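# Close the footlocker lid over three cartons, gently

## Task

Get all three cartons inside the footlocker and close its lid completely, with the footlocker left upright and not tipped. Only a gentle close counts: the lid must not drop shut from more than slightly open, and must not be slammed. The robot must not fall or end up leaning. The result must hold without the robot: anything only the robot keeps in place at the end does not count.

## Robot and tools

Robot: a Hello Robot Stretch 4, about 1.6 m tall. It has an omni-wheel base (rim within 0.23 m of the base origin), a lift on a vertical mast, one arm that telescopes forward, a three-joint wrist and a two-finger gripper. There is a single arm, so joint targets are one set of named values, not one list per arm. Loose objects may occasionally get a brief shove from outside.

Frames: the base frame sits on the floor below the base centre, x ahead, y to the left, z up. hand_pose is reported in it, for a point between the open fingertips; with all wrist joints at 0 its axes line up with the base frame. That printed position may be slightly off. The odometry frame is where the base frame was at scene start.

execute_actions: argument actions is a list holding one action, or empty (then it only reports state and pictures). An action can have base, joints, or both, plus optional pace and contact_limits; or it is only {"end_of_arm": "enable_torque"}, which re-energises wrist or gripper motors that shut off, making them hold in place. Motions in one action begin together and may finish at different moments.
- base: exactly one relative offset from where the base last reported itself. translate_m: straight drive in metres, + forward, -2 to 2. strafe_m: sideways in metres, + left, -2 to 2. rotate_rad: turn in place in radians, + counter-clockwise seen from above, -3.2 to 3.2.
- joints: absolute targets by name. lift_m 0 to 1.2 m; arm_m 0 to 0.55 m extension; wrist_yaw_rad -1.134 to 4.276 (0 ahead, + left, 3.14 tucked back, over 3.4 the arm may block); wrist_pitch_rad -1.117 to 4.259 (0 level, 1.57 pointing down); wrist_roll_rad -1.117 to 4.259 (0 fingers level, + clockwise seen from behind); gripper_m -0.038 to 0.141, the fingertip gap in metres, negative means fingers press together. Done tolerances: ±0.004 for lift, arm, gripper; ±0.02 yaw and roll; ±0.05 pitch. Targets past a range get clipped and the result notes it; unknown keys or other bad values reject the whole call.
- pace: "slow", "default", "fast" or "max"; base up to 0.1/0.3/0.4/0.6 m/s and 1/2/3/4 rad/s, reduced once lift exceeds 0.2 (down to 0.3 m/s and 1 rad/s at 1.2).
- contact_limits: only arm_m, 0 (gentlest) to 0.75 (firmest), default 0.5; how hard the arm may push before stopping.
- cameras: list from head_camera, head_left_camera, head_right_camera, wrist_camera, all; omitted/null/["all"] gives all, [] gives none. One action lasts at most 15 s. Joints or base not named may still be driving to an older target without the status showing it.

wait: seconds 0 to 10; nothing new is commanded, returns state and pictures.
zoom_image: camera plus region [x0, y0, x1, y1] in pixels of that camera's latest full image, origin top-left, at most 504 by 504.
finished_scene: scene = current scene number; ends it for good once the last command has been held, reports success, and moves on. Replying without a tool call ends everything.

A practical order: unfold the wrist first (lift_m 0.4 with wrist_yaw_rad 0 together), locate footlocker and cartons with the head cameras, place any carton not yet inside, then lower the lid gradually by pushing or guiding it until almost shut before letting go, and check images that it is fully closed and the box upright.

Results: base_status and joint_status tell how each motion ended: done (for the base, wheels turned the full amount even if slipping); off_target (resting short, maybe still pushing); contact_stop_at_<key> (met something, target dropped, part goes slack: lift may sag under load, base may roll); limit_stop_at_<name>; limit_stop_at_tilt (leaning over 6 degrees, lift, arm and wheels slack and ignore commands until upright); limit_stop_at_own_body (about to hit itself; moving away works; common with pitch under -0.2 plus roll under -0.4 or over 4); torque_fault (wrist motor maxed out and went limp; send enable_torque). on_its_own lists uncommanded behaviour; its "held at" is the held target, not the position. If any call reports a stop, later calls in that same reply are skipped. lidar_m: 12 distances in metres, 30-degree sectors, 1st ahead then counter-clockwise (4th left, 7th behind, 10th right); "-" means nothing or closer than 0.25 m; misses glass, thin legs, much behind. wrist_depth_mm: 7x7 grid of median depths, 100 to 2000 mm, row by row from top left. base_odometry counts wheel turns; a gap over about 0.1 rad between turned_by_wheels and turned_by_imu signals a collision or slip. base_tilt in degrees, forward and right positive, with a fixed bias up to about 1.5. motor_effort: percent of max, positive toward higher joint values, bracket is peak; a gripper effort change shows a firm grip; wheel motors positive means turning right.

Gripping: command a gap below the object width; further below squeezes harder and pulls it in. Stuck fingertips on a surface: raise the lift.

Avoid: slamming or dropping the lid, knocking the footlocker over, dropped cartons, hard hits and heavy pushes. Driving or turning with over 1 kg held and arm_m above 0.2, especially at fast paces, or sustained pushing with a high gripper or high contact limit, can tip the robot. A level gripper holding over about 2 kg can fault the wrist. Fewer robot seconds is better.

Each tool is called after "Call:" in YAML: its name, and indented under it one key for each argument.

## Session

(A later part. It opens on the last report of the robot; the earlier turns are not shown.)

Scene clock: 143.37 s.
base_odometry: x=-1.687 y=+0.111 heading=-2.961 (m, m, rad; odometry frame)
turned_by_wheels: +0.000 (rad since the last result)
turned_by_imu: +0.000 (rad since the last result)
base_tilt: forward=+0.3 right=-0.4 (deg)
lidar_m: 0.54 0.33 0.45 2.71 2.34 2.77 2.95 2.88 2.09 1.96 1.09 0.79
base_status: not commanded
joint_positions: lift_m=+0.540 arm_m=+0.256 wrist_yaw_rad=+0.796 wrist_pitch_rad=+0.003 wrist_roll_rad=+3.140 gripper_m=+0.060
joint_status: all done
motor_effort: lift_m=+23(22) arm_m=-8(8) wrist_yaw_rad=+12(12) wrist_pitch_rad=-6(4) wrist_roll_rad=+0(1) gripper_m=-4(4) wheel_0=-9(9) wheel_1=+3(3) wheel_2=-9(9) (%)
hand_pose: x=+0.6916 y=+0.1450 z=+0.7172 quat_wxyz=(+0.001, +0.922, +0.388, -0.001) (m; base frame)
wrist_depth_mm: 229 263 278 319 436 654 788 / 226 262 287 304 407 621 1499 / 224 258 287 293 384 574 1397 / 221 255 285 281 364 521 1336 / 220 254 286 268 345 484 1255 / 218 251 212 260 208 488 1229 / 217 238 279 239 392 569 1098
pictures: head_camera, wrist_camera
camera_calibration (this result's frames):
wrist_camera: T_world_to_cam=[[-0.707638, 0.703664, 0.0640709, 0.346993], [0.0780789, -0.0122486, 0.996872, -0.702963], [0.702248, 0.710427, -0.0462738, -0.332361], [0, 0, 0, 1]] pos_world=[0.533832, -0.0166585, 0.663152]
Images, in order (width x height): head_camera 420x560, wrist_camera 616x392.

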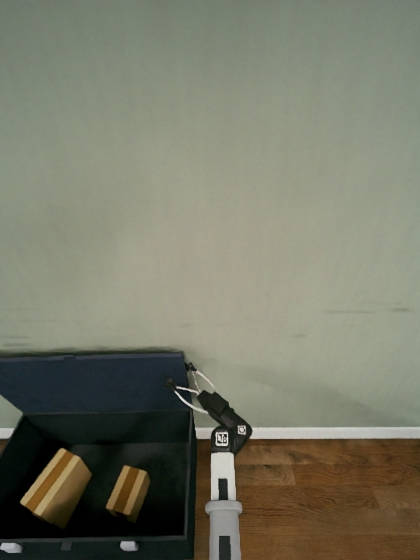

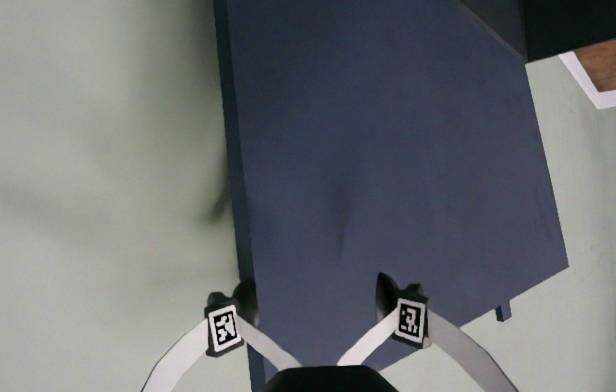

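Call:
execute_actions:
  actions:
    - {"base":{"strafe_m":-0.01},"pace":"slow"}
  cameras: ["wrist_camera","head_camera"]

Scene clock: 148.73 s.
base_odometry: x=-1.689 y=+0.121 heading=-2.961 (m, m, rad; odometry frame)
turned_by_wheels: +0.000 (rad since the last result)
turned_by_imu: +0.000 (rad since the last result)
base_tilt: forward=+0.2 right=-0.4 (deg)
lidar_m: 0.56 0.35 0.43 2.70 2.34 2.77 2.95 2.79 2.10 1.97 1.10 0.80
base_status: done
joint_positions: lift_m=+0.540 arm_m=+0.256 wrist_yaw_rad=+0.801 wrist_pitch_rad=+0.003 wrist_roll_rad=+3.140 gripper_m=+0.060
joint_status: not commanded
motor_effort: lift_m=+22(22) arm_m=-6(8) wrist_yaw_rad=-1(11) wrist_pitch_rad=-7(7) wrist_roll_rad=+1(1) gripper_m=-2(4) wheel_0=+2(7) wheel_1=-3(10) wheel_2=+0(7) (%)
hand_pose: x=+0.6907 y=+0.1462 z=+0.7171 quat_wxyz=(+0.001, +0.921, +0.390, -0.001) (m; base frame)
wrist_depth_mm: 229 265 303 282 402 683 798 / 226 263 307 259 357 569 1537 / 224 260 314 241 317 484 1464 / 223 259 307 230 289 421 732 / 220 255 304 224 265 370 591 / 217 252 216 216 212 332 1255 / 219 244 281 198 226 312 1160
pictures: head_camera, wrist_camera
camera_calibration (this result's frames):
wrist_camera: T_world_to_cam=[[-0.710691, 0.700585, 0.0640286, 0.348139], [0.0783452, -0.0116307, 0.996858, -0.703079], [0.699129, 0.713474, -0.0466216, -0.330593], [0, 0, 0, 1]] pos_world=[0.533629, -0.0162084, 0.663166]
Images, in order (width x height): head_camera 420x560, wrist_camera 616x392.

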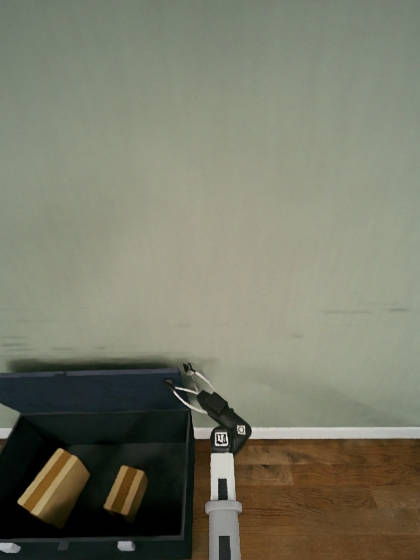

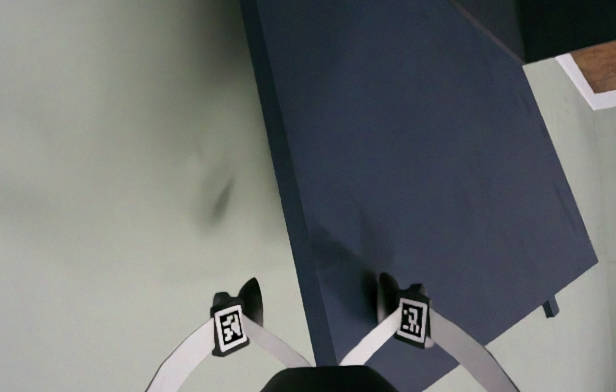

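Call:
execute_actions:
  actions:
    - {"joints":{"wrist_yaw_rad":1.0,"lift_m":0.52,"wrist_roll_rad":2.9},"pace":"slow"}
  cameras: []

Call:
execute_actions:
  actions:
    - {"base":{"strafe_m":-0.035},"joints":{"wrist_yaw_rad":1.12,"lift_m":0.50,"wrist_roll_rad":2.75,"gripper_m":0.045},"pace":"slow"}
  cameras: ["wrist_camera","head_camera"]

Scene clock: 156.60 s.
base_odometry: x=-1.689 y=+0.121 heading=-2.961 (m, m, rad; odometry frame)
turned_by_wheels: +0.000 (rad since the last result)
turned_by_imu: +0.000 (rad since the last result)
base_tilt: forward=+0.2 right=-0.5 (deg)
lidar_m: 0.53 0.32 0.43 2.70 2.35 2.73 2.94 2.82 2.09 1.97 1.12 0.81
base_status: not commanded
joint_positions: lift_m=+0.520 arm_m=+0.256 wrist_yaw_rad=+1.002 wrist_pitch_rad=+0.002 wrist_roll_rad=+2.900 gripper_m=+0.060
joint_status: all done
motor_effort: lift_m=+15(20) arm_m=-6(6) wrist_yaw_rad=-4(3) wrist_pitch_rad=-5(8) wrist_roll_rad=-1(4) gripper_m=-3(5) wheel_0=+3(2) wheel_1=-2(2) wheel_2=+0(0) (%)
hand_pose: x=+0.6562 y=+0.1959 z=+0.6979 quat_wxyz=(+0.106, +0.871, +0.477, +0.057) (m; base frame)
wrist_depth_mm: 216 255 297 238 484 866 627 / 218 260 315 217 402 866 798 / 223 266 324 200 349 1255 1983 / 227 273 338 186 304 866 - / 232 279 355 174 273 654 - / 236 283 216 166 206 517 - / 242 281 351 156 224 319 -
pictures: none
No camera images: the call's "cameras" was empty. Leave "cameras" out to get every camera's image.

Scene clock: 157.97 s.
base_odometry: x=-1.695 y=+0.155 heading=-2.960 (m, m, rad; odometry frame)
turned_by_wheels: +0.000 (rad since the last result)
turned_by_imu: +0.000 (rad since the last result)
base_tilt: forward=+0.3 right=-0.5 (deg)
lidar_m: 0.70 0.35 0.43 2.74 2.34 2.86 2.94 2.81 2.06 1.94 1.10 0.79
base_status: done
joint_positions: lift_m=+0.500 arm_m=+0.256 wrist_yaw_rad=+1.124 wrist_pitch_rad=+0.003 wrist_roll_rad=+2.750 gripper_m=+0.045
joint_status: all done
motor_effort: lift_m=+15(14) arm_m=-6(6) wrist_yaw_rad=-11(14) wrist_pitch_rad=-8(9) wrist_roll_rad=+0(0) gripper_m=-6(8) wheel_0=+7(11) wheel_1=-3(7) wheel_2=+0(2) (%)
hand_pose: x=+0.6306 y=+0.2224 z=+0.6777 quat_wxyz=(+0.165, +0.830, +0.523, +0.102) (m; base frame)
wrist_depth_mm: 214 255 325 233 549 866 621 / 223 268 343 212 539 917 661 / 231 282 366 196 442 931 831 / 241 296 389 196 373 - - / 252 312 421 185 327 - - / 262 327 389 172 205 - - / 277 340 462 162 253 - -
pictures: head_camera, wrist_camera
camera_calibration (this result's frames):
wrist_camera: T_world_to_cam=[[-0.851425, 0.415637, -0.319877, 0.666841], [-0.267936, 0.179609, 0.946547, -0.448239], [0.450873, 0.89162, -0.0415595, -0.231268], [0, 0, 0, 1]] pos_world=[0.551938, 0.00954708, 0.627975]
Images, in order (width x height): head_camera 420x560, wrist_camera 616x392.

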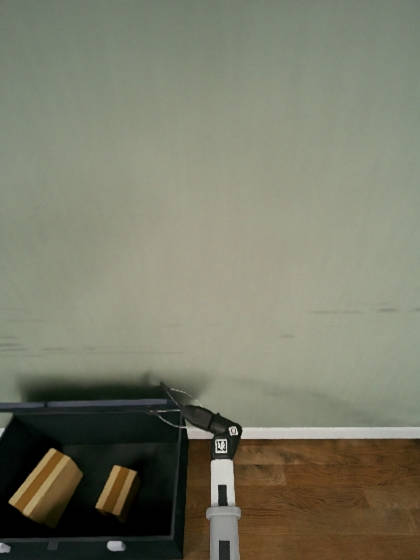

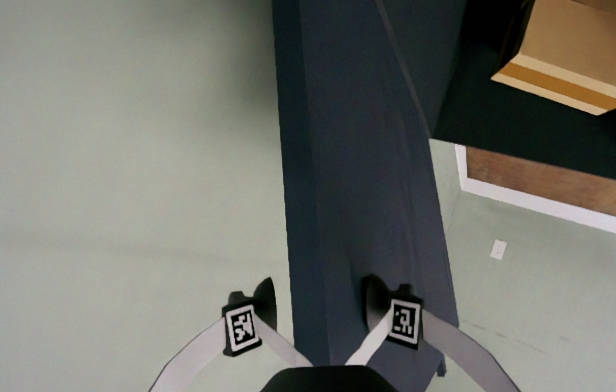

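Call:
execute_actions:
  actions:
    - {"base":{"strafe_m":-0.03},"joints":{"wrist_yaw_rad":1.2,"lift_m":0.47,"arm_m":0.2,"wrist_roll_rad":2.55,"gripper_m":0.04},"pace":"slow"}
  cameras: []

Call:
execute_actions:
  actions:
    - {"base":{"strafe_m":-0.015},"joints":{"wrist_yaw_rad":1.3,"lift_m":0.34,"arm_m":0.095,"wrist_roll_rad":2.15},"pace":"slow"}
  cameras: ["wrist_camera","head_left_camera"]

Scene clock: 166.37 s.
base_odometry: x=-1.701 y=+0.184 heading=-2.960 (m, m, rad; odometry frame)
turned_by_wheels: +0.000 (rad since the last result)
turned_by_imu: +0.000 (rad since the last result)
base_tilt: forward=+0.3 right=-0.4 (deg)
lidar_m: 0.74 0.35 0.46 2.78 2.39 3.00 2.98 2.79 2.01 1.91 1.12 0.79
base_status: done
joint_positions: lift_m=+0.470 arm_m=+0.201 wrist_yaw_rad=+1.201 wrist_pitch_rad=+0.006 wrist_roll_rad=+2.550 gripper_m=+0.040
joint_status: all done
motor_effort: lift_m=+16(16) arm_m=-8(7) wrist_yaw_rad=-4(13) wrist_pitch_rad=-18(16) wrist_roll_rad=+2(2) gripper_m=-7(7) wheel_0=+5(8) wheel_1=-4(9) wheel_2=+0(0) (%)
hand_pose: x=+0.5579 y=+0.2375 z=+0.6467 quat_wxyz=(+0.242, +0.789, +0.541, +0.162) (m; base frame)
wrist_depth_mm: 262 307 387 312 627 842 707 / 277 334 424 259 759 699 683 / 297 364 473 259 931 931 676 / 319 397 530 229 778 960 866 / 345 436 603 210 521 - - / 377 488 603 208 200 - - / 410 525 190 175 298 - -
pictures: none
No camera images: the call's "cameras" was empty. Leave "cameras" out to get every camera's image.

Scene clock: 168.70 s.
base_odometry: x=-1.703 y=+0.199 heading=-2.960 (m, m, rad; odometry frame)
turned_by_wheels: +0.000 (rad since the last result)
turned_by_imu: +0.000 (rad since the last result)
base_tilt: forward=+0.3 right=-0.3 (deg)
lidar_m: 0.76 0.37 0.44 2.78 2.40 2.98 2.97 2.72 2.01 1.89 1.07 0.78
base_status: done
joint_positions: lift_m=+0.340 arm_m=+0.096 wrist_yaw_rad=+1.299 wrist_pitch_rad=+0.008 wrist_roll_rad=+2.150 gripper_m=+0.040
joint_status: all done
motor_effort: lift_m=+17(17) arm_m=-8(9) wrist_yaw_rad=+3(16) wrist_pitch_rad=-23(21) wrist_roll_rad=+1(2) gripper_m=-6(7) wheel_0=+5(11) wheel_1=-3(8) wheel_2=+0(1) (%)
hand_pose: x=+0.4289 y=+0.2545 z=+0.5160 quat_wxyz=(+0.381, +0.699, +0.534, +0.285) (m; base frame)
wrist_depth_mm: 382 436 508 535 683 525 202 / 427 500 603 668 904 750 477 / 488 585 732 831 1025 750 676 / 574 699 931 1060 991 732 759 / 691 891 1308 1537 - 946 439 / 866 1205 1576 - 191 1661 1138 / 1138 1756 190 - - 1921 1499
pictures: head_left_camera, wrist_camera
camera_calibration (this result's frames):
wrist_camera: T_world_to_cam=[[-0.578666, 0.162293, -0.799253, 0.624941], [-0.756126, 0.260511, 0.60034, 0.0124397], [0.305645, 0.951733, -0.0280347, -0.135692], [0, 0, 0, 1]] pos_world=[0.412512, 0.0244783, 0.488214]
Images, in order (width x height): head_left_camera 420x672, wrist_camera 616x392.

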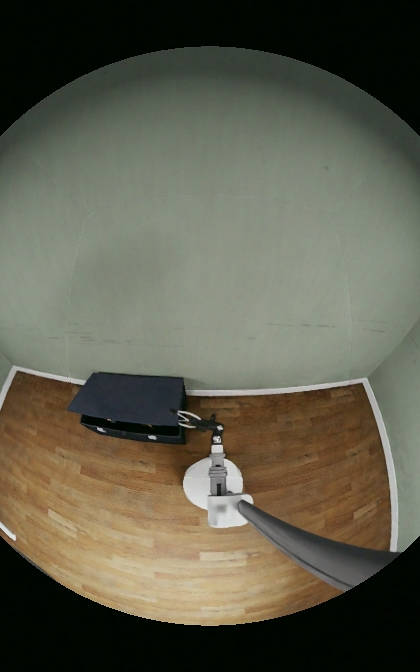

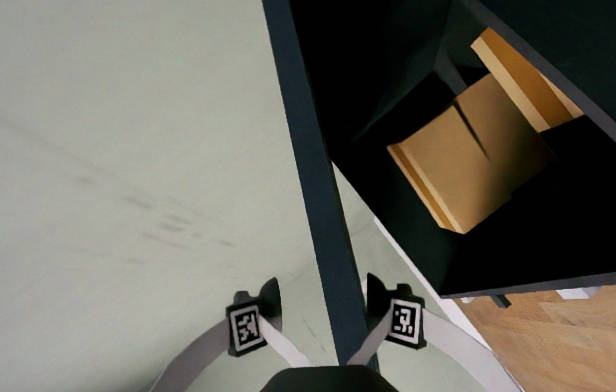

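Same as before now.

Call:
execute_actions:
  actions:
    - {"base":{"strafe_m":-0.012},"joints":{"arm_m":0.055,"lift_m":0.24,"wrist_roll_rad":1.66},"pace":"slow"}
  cameras: ["wrist_camera"]

Scene clock: 173.57 s.
base_odometry: x=-1.706 y=+0.210 heading=-2.960 (m, m, rad; odometry frame)
turned_by_wheels: +0.000 (rad since the last result)
turned_by_imu: +0.000 (rad since the last result)
base_tilt: forward=+0.3 right=-0.4 (deg)
lidar_m: 0.75 0.38 0.45 2.81 2.38 2.97 2.93 2.69 1.98 1.90 1.08 0.81
base_status: done
joint_positions: lift_m=+0.240 arm_m=+0.057 wrist_yaw_rad=+1.298 wrist_pitch_rad=+0.008 wrist_roll_rad=+1.660 gripper_m=+0.040
joint_status: all done
motor_effort: lift_m=+16(17) arm_m=-8(9) wrist_yaw_rad=+5(13) wrist_pitch_rad=-21(23) wrist_roll_rad=+0(6) gripper_m=-4(7) wheel_0=+5(11) wheel_1=-2(7) wheel_2=+0(1) (%)
hand_pose: x=+0.3892 y=+0.2543 z=+0.4161 quat_wxyz=(+0.539, +0.586, +0.448, +0.406) (m; base frame)
wrist_depth_mm: 530 544 569 554 248 241 242 / 640 668 699 668 615 230 229 / 798 854 917 854 854 219 217 / 1098 1205 1336 1229 741 208 208 / 1756 - - - 741 199 198 / - - - - 191 190 189 / - - 190 301 324 182 181
pictures: wrist_camera
camera_calibration (this result's frames):
wrist_camera: T_world_to_cam=[[-0.148865, 0.0415724, -0.987983, 0.46409], [-0.938636, 0.308417, 0.154407, 0.286847], [0.31113, 0.950342, -0.00689114, -0.136795], [0, 0, 0, 1]] pos_world=[0.380893, 0.0222397, 0.413279]
Images, in order (width x height): wrist_camera 616x392.

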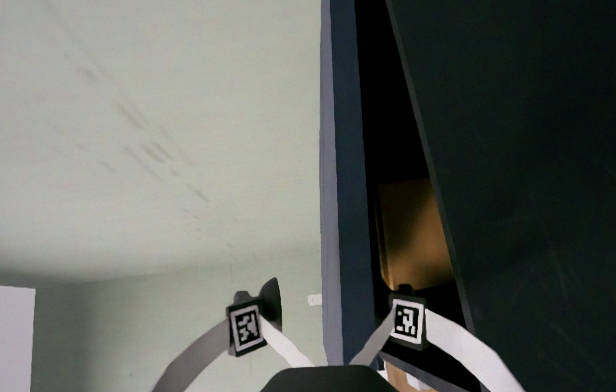

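Call:
execute_actions:
  actions:
    - {"base":{"strafe_m":-0.024},"joints":{"lift_m":0.224,"wrist_roll_rad":1.57},"pace":"slow"}
  cameras: ["wrist_camera"]

Scene clock: 179.73 s.
base_odometry: x=-1.710 y=+0.234 heading=-2.960 (m, m, rad; odometry frame)
turned_by_wheels: +0.000 (rad since the last result)
turned_by_imu: +0.000 (rad since the last result)
base_tilt: forward=+0.3 right=-0.6 (deg)
lidar_m: 0.74 0.37 0.44 2.82 2.43 3.00 2.95 2.65 1.94 1.86 1.12 0.77
base_status: done
joint_positions: lift_m=+0.224 arm_m=+0.056 wrist_yaw_rad=+1.302 wrist_pitch_rad=+0.008 wrist_roll_rad=+1.571 gripper_m=+0.040
joint_status: all done
motor_effort: lift_m=+16(17) arm_m=-8(8) wrist_yaw_rad=-5(8) wrist_pitch_rad=-20(23) wrist_roll_rad=-1(3) gripper_m=-6(6) wheel_0=+7(11) wheel_1=-5(9) wheel_2=+0(2) (%)
hand_pose: x=+0.3882 y=+0.2549 z=+0.4001 quat_wxyz=(+0.564, +0.561, +0.431, +0.426) (m; base frame)
wrist_depth_mm: 564 574 585 569 274 271 273 / 691 715 732 707 259 258 257 / 917 946 960 917 250 245 246 / 1336 1397 1464 1229 238 233 233 / - - - - 759 223 224 / - - - 549 207 213 213 / - - 190 257 254 202 205
pictures: wrist_camera
camera_calibration (this result's frames):
wrist_camera: T_world_to_cam=[[-0.0632682, 0.0171695, -0.997849, 0.424997], [-0.949368, 0.307267, 0.0654812, 0.328266], [0.30773, 0.951469, -0.00314003, -0.137573], [0, 0, 0, 1]] pos_world=[0.38087, 0.0227343, 0.402155]
Images, in order (width x height): wrist_camera 616x392.

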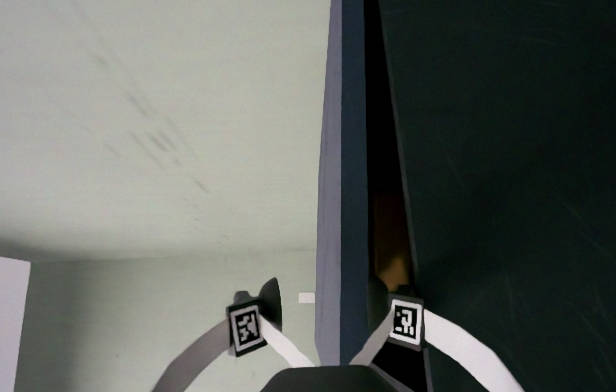

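Call:
execute_actions:
  actions:
    - {"base":{"strafe_m":-0.013},"joints":{"lift_m":0.218},"pace":"slow"}
  cameras: ["wrist_camera"]

Scene clock: 182.87 s.
base_odometry: x=-1.712 y=+0.246 heading=-2.960 (m, m, rad; odometry frame)
turned_by_wheels: +0.000 (rad since the last result)
turned_by_imu: +0.000 (rad since the last result)
base_tilt: forward=+0.1 right=-0.3 (deg)
lidar_m: 0.75 0.42 0.42 2.83 2.47 3.02 2.94 2.65 1.98 1.83 1.09 0.80
base_status: done
joint_positions: lift_m=+0.218 arm_m=+0.056 wrist_yaw_rad=+1.301 wrist_pitch_rad=+0.006 wrist_roll_rad=+1.570 gripper_m=+0.040
joint_status: all done
motor_effort: lift_m=+15(17) arm_m=-8(8) wrist_yaw_rad=-4(4) wrist_pitch_rad=-16(22) wrist_roll_rad=+0(0) gripper_m=-5(6) wheel_0=+5(9) wheel_1=-5(8) wheel_2=+0(1) (%)
hand_pose: x=+0.3883 y=+0.2548 z=+0.3948 quat_wxyz=(+0.564, +0.561, +0.430, +0.427) (m; base frame)
wrist_depth_mm: 564 574 585 569 289 287 287 / 699 723 732 707 273 273 273 / 931 946 976 866 262 260 260 / 1336 1397 1430 1229 251 248 248 / - - - - 241 237 236 / - - - 654 208 226 225 / - - 189 298 217 213 216
pictures: wrist_camera
camera_calibration (this result's frames):
wrist_camera: T_world_to_cam=[[-0.0625061, 0.019186, -0.99786, 0.41891], [-0.949299, 0.307502, 0.0653766, 0.32868], [0.308098, 0.951354, -0.00100753, -0.138521], [0, 0, 0, 1]] pos_world=[0.380879, 0.0226753, 0.396386]
Images, in order (width x height): wrist_camera 616x392.

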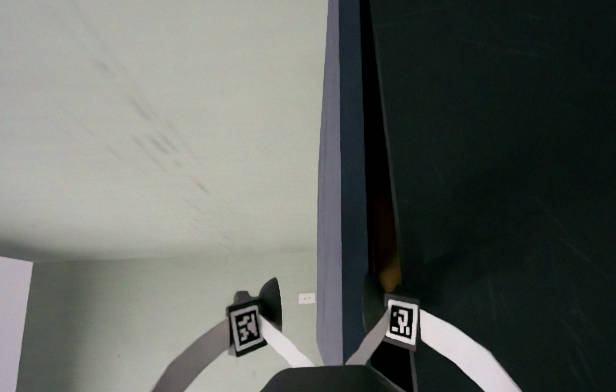

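Call:
execute_actions:
  actions:
    - {"base":{"strafe_m":-0.005},"joints":{"lift_m":0.214},"pace":"slow"}
  cameras: ["wrist_camera"]

Scene clock: 185.40 s.
base_odometry: x=-1.713 y=+0.251 heading=-2.960 (m, m, rad; odometry frame)
turned_by_wheels: +0.000 (rad since the last result)
turned_by_imu: +0.000 (rad since the last result)
base_tilt: forward=+0.1 right=-0.5 (deg)
lidar_m: 0.76 0.41 0.44 2.84 2.44 2.99 2.98 2.68 1.94 1.85 1.10 0.82
base_status: done
joint_positions: lift_m=+0.214 arm_m=+0.056 wrist_yaw_rad=+1.301 wrist_pitch_rad=+0.009 wrist_roll_rad=+1.570 gripper_m=+0.040
joint_status: all done
on_its_own: wrist_pitch_rad is at rest, and its effort (-24) is outside its rest range (-23 to +23)
motor_effort: lift_m=+17(17) arm_m=-8(8) wrist_yaw_rad=-2(3) wrist_pitch_rad=-24(26) wrist_roll_rad=+1(1) gripper_m=-6(4) wheel_0=+5(8) wheel_1=-5(10) wheel_2=+0(0) (%)
hand_pose: x=+0.3885 y=+0.2547 z=+0.3899 quat_wxyz=(+0.565, +0.561, +0.430, +0.426) (m; base frame)
wrist_depth_mm: 564 574 585 569 294 294 296 / 699 707 732 676 279 281 279 / 931 931 976 866 265 265 266 / 1366 1366 1464 1229 255 252 252 / - - - - 241 241 241 / - - - 699 208 231 231 / - - 190 364 221 218 221
pictures: wrist_camera
camera_calibration (this result's frames):
wrist_camera: T_world_to_cam=[[-0.0630074, 0.0164281, -0.997878, 0.414925], [-0.9491, 0.308195, 0.0650013, 0.32905], [0.308609, 0.951181, -0.00382675, -0.137534], [0, 0, 0, 1]] pos_world=[0.380889, 0.0225919, 0.39213]
Images, in order (width x height): wrist_camera 616x392.

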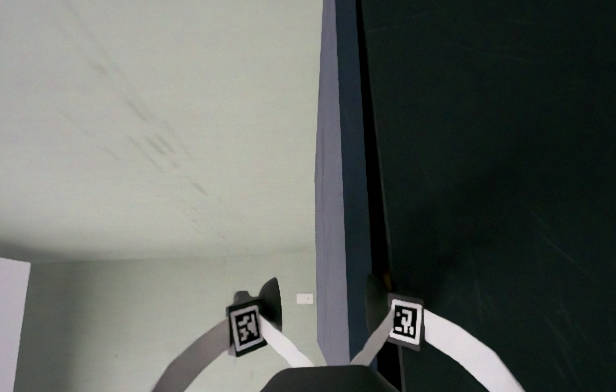

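Call:
execute_actions:
  actions:
    - {"joints":{"lift_m":0.204},"pace":"slow"}
  cameras: ["wrist_camera"]

Call:
execute_actions:
  actions:
    - {"base":{"strafe_m":-0.04},"pace":"slow"}
  cameras: ["wrist_camera","head_left_camera"]

Scene clock: 188.40 s.
base_odometry: x=-1.713 y=+0.251 heading=-2.960 (m, m, rad; odometry frame)
turned_by_wheels: +0.000 (rad since the last result)
turned_by_imu: +0.000 (rad since the last result)
base_tilt: forward=+0.3 right=-0.4 (deg)
lidar_m: 0.74 0.37 0.45 2.85 2.48 3.05 2.94 2.64 1.96 1.84 1.08 0.78
base_status: not commanded
joint_positions: lift_m=+0.204 arm_m=+0.056 wrist_yaw_rad=+1.301 wrist_pitch_rad=+0.006 wrist_roll_rad=+1.570 gripper_m=+0.040
joint_status: all done
motor_effort: lift_m=+15(15) arm_m=-7(7) wrist_yaw_rad=-2(2) wrist_pitch_rad=-17(22) wrist_roll_rad=+0(1) gripper_m=-5(7) wheel_0=+5(5) wheel_1=-5(5) wheel_2=+0(0) (%)
hand_pose: x=+0.3884 y=+0.2547 z=+0.3807 quat_wxyz=(+0.564, +0.561, +0.430, +0.427) (m; base frame)
wrist_depth_mm: 564 574 580 549 296 293 294 / 707 715 723 676 278 278 279 / 917 931 960 878 266 265 265 / 1336 1366 1397 1229 252 252 252 / - - - - 241 241 241 / - - - 654 206 232 230 / - - 189 332 220 217 222
pictures: wrist_camera
camera_calibration (this result's frames):
wrist_camera: T_world_to_cam=[[-0.0623255, 0.0188941, -0.997877, 0.404894], [-0.949152, 0.308012, 0.0651142, 0.329623], [0.308588, 0.951195, -0.00126362, -0.138535], [0, 0, 0, 1]] pos_world=[0.380848, 0.022596, 0.382397]
Images, in order (width x height): wrist_camera 616x392.

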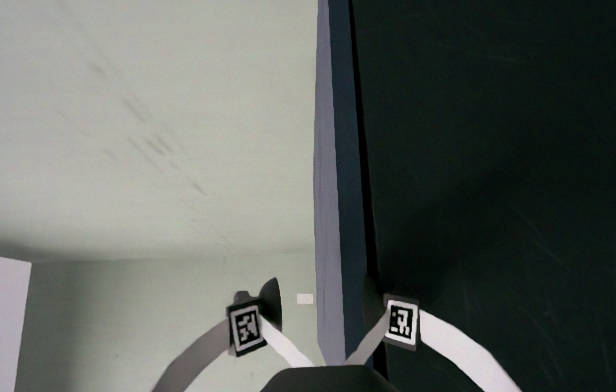

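Scene clock: 189.87 s.
base_odometry: x=-1.720 y=+0.290 heading=-2.960 (m, m, rad; odometry frame)
turned_by_wheels: +0.000 (rad since the last result)
turned_by_imu: +0.000 (rad since the last result)
base_tilt: forward=+0.2 right=-0.4 (deg)
lidar_m: 0.73 0.42 0.43 2.89 2.49 3.04 2.97 2.61 1.92 1.80 1.09 0.78
base_status: done
joint_positions: lift_m=+0.204 arm_m=+0.056 wrist_yaw_rad=+1.300 wrist_pitch_rad=+0.002 wrist_roll_rad=+1.570 gripper_m=+0.040
joint_status: not commanded
motor_effort: lift_m=+16(16) arm_m=-8(7) wrist_yaw_rad=+1(2) wrist_pitch_rad=-4(23) wrist_roll_rad=+1(1) gripper_m=-4(6) wheel_0=+5(8) wheel_1=-5(10) wheel_2=+0(3) (%)
hand_pose: x=+0.3886 y=+0.2546 z=+0.3817 quat_wxyz=(+0.564, +0.562, +0.428, +0.427) (m; base frame)
wrist_depth_mm: 569 580 585 549 340 340 340 / 699 715 732 668 325 325 324 / 917 946 960 866 309 310 309 / 1366 1397 1397 1229 296 293 293 / - - - - 281 281 282 / - - - - 206 268 267 / - - 189 549 255 254 257
pictures: head_left_camera, wrist_camera
camera_calibration (this result's frames):
wrist_camera: T_world_to_cam=[[-0.0612843, 0.0226406, -0.997864, 0.404584], [-0.948954, 0.308584, 0.065282, 0.329518], [0.309403, 0.950928, 0.00257351, -0.140188], [0, 0, 0, 1]] pos_world=[0.380867, 0.0224642, 0.382569]
Images, in order (width x height): head_left_camera 420x672, wrist_camera 616x392.

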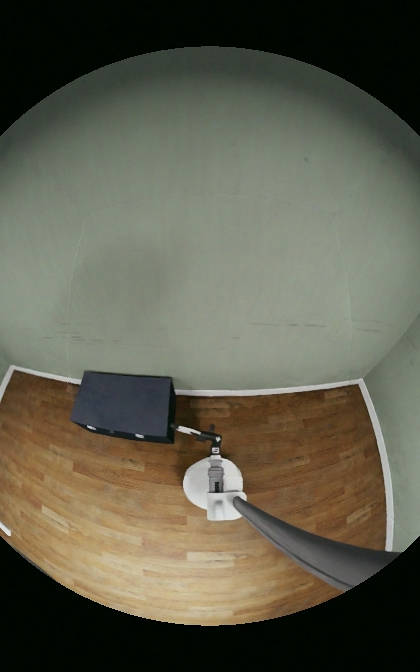

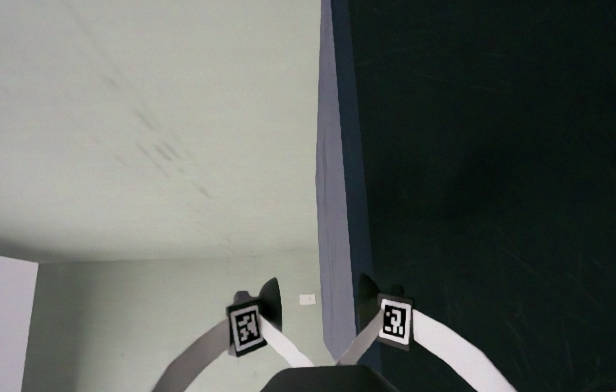

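Call:
finished_scene:
  scene: 2

The scene is finished: the task was done.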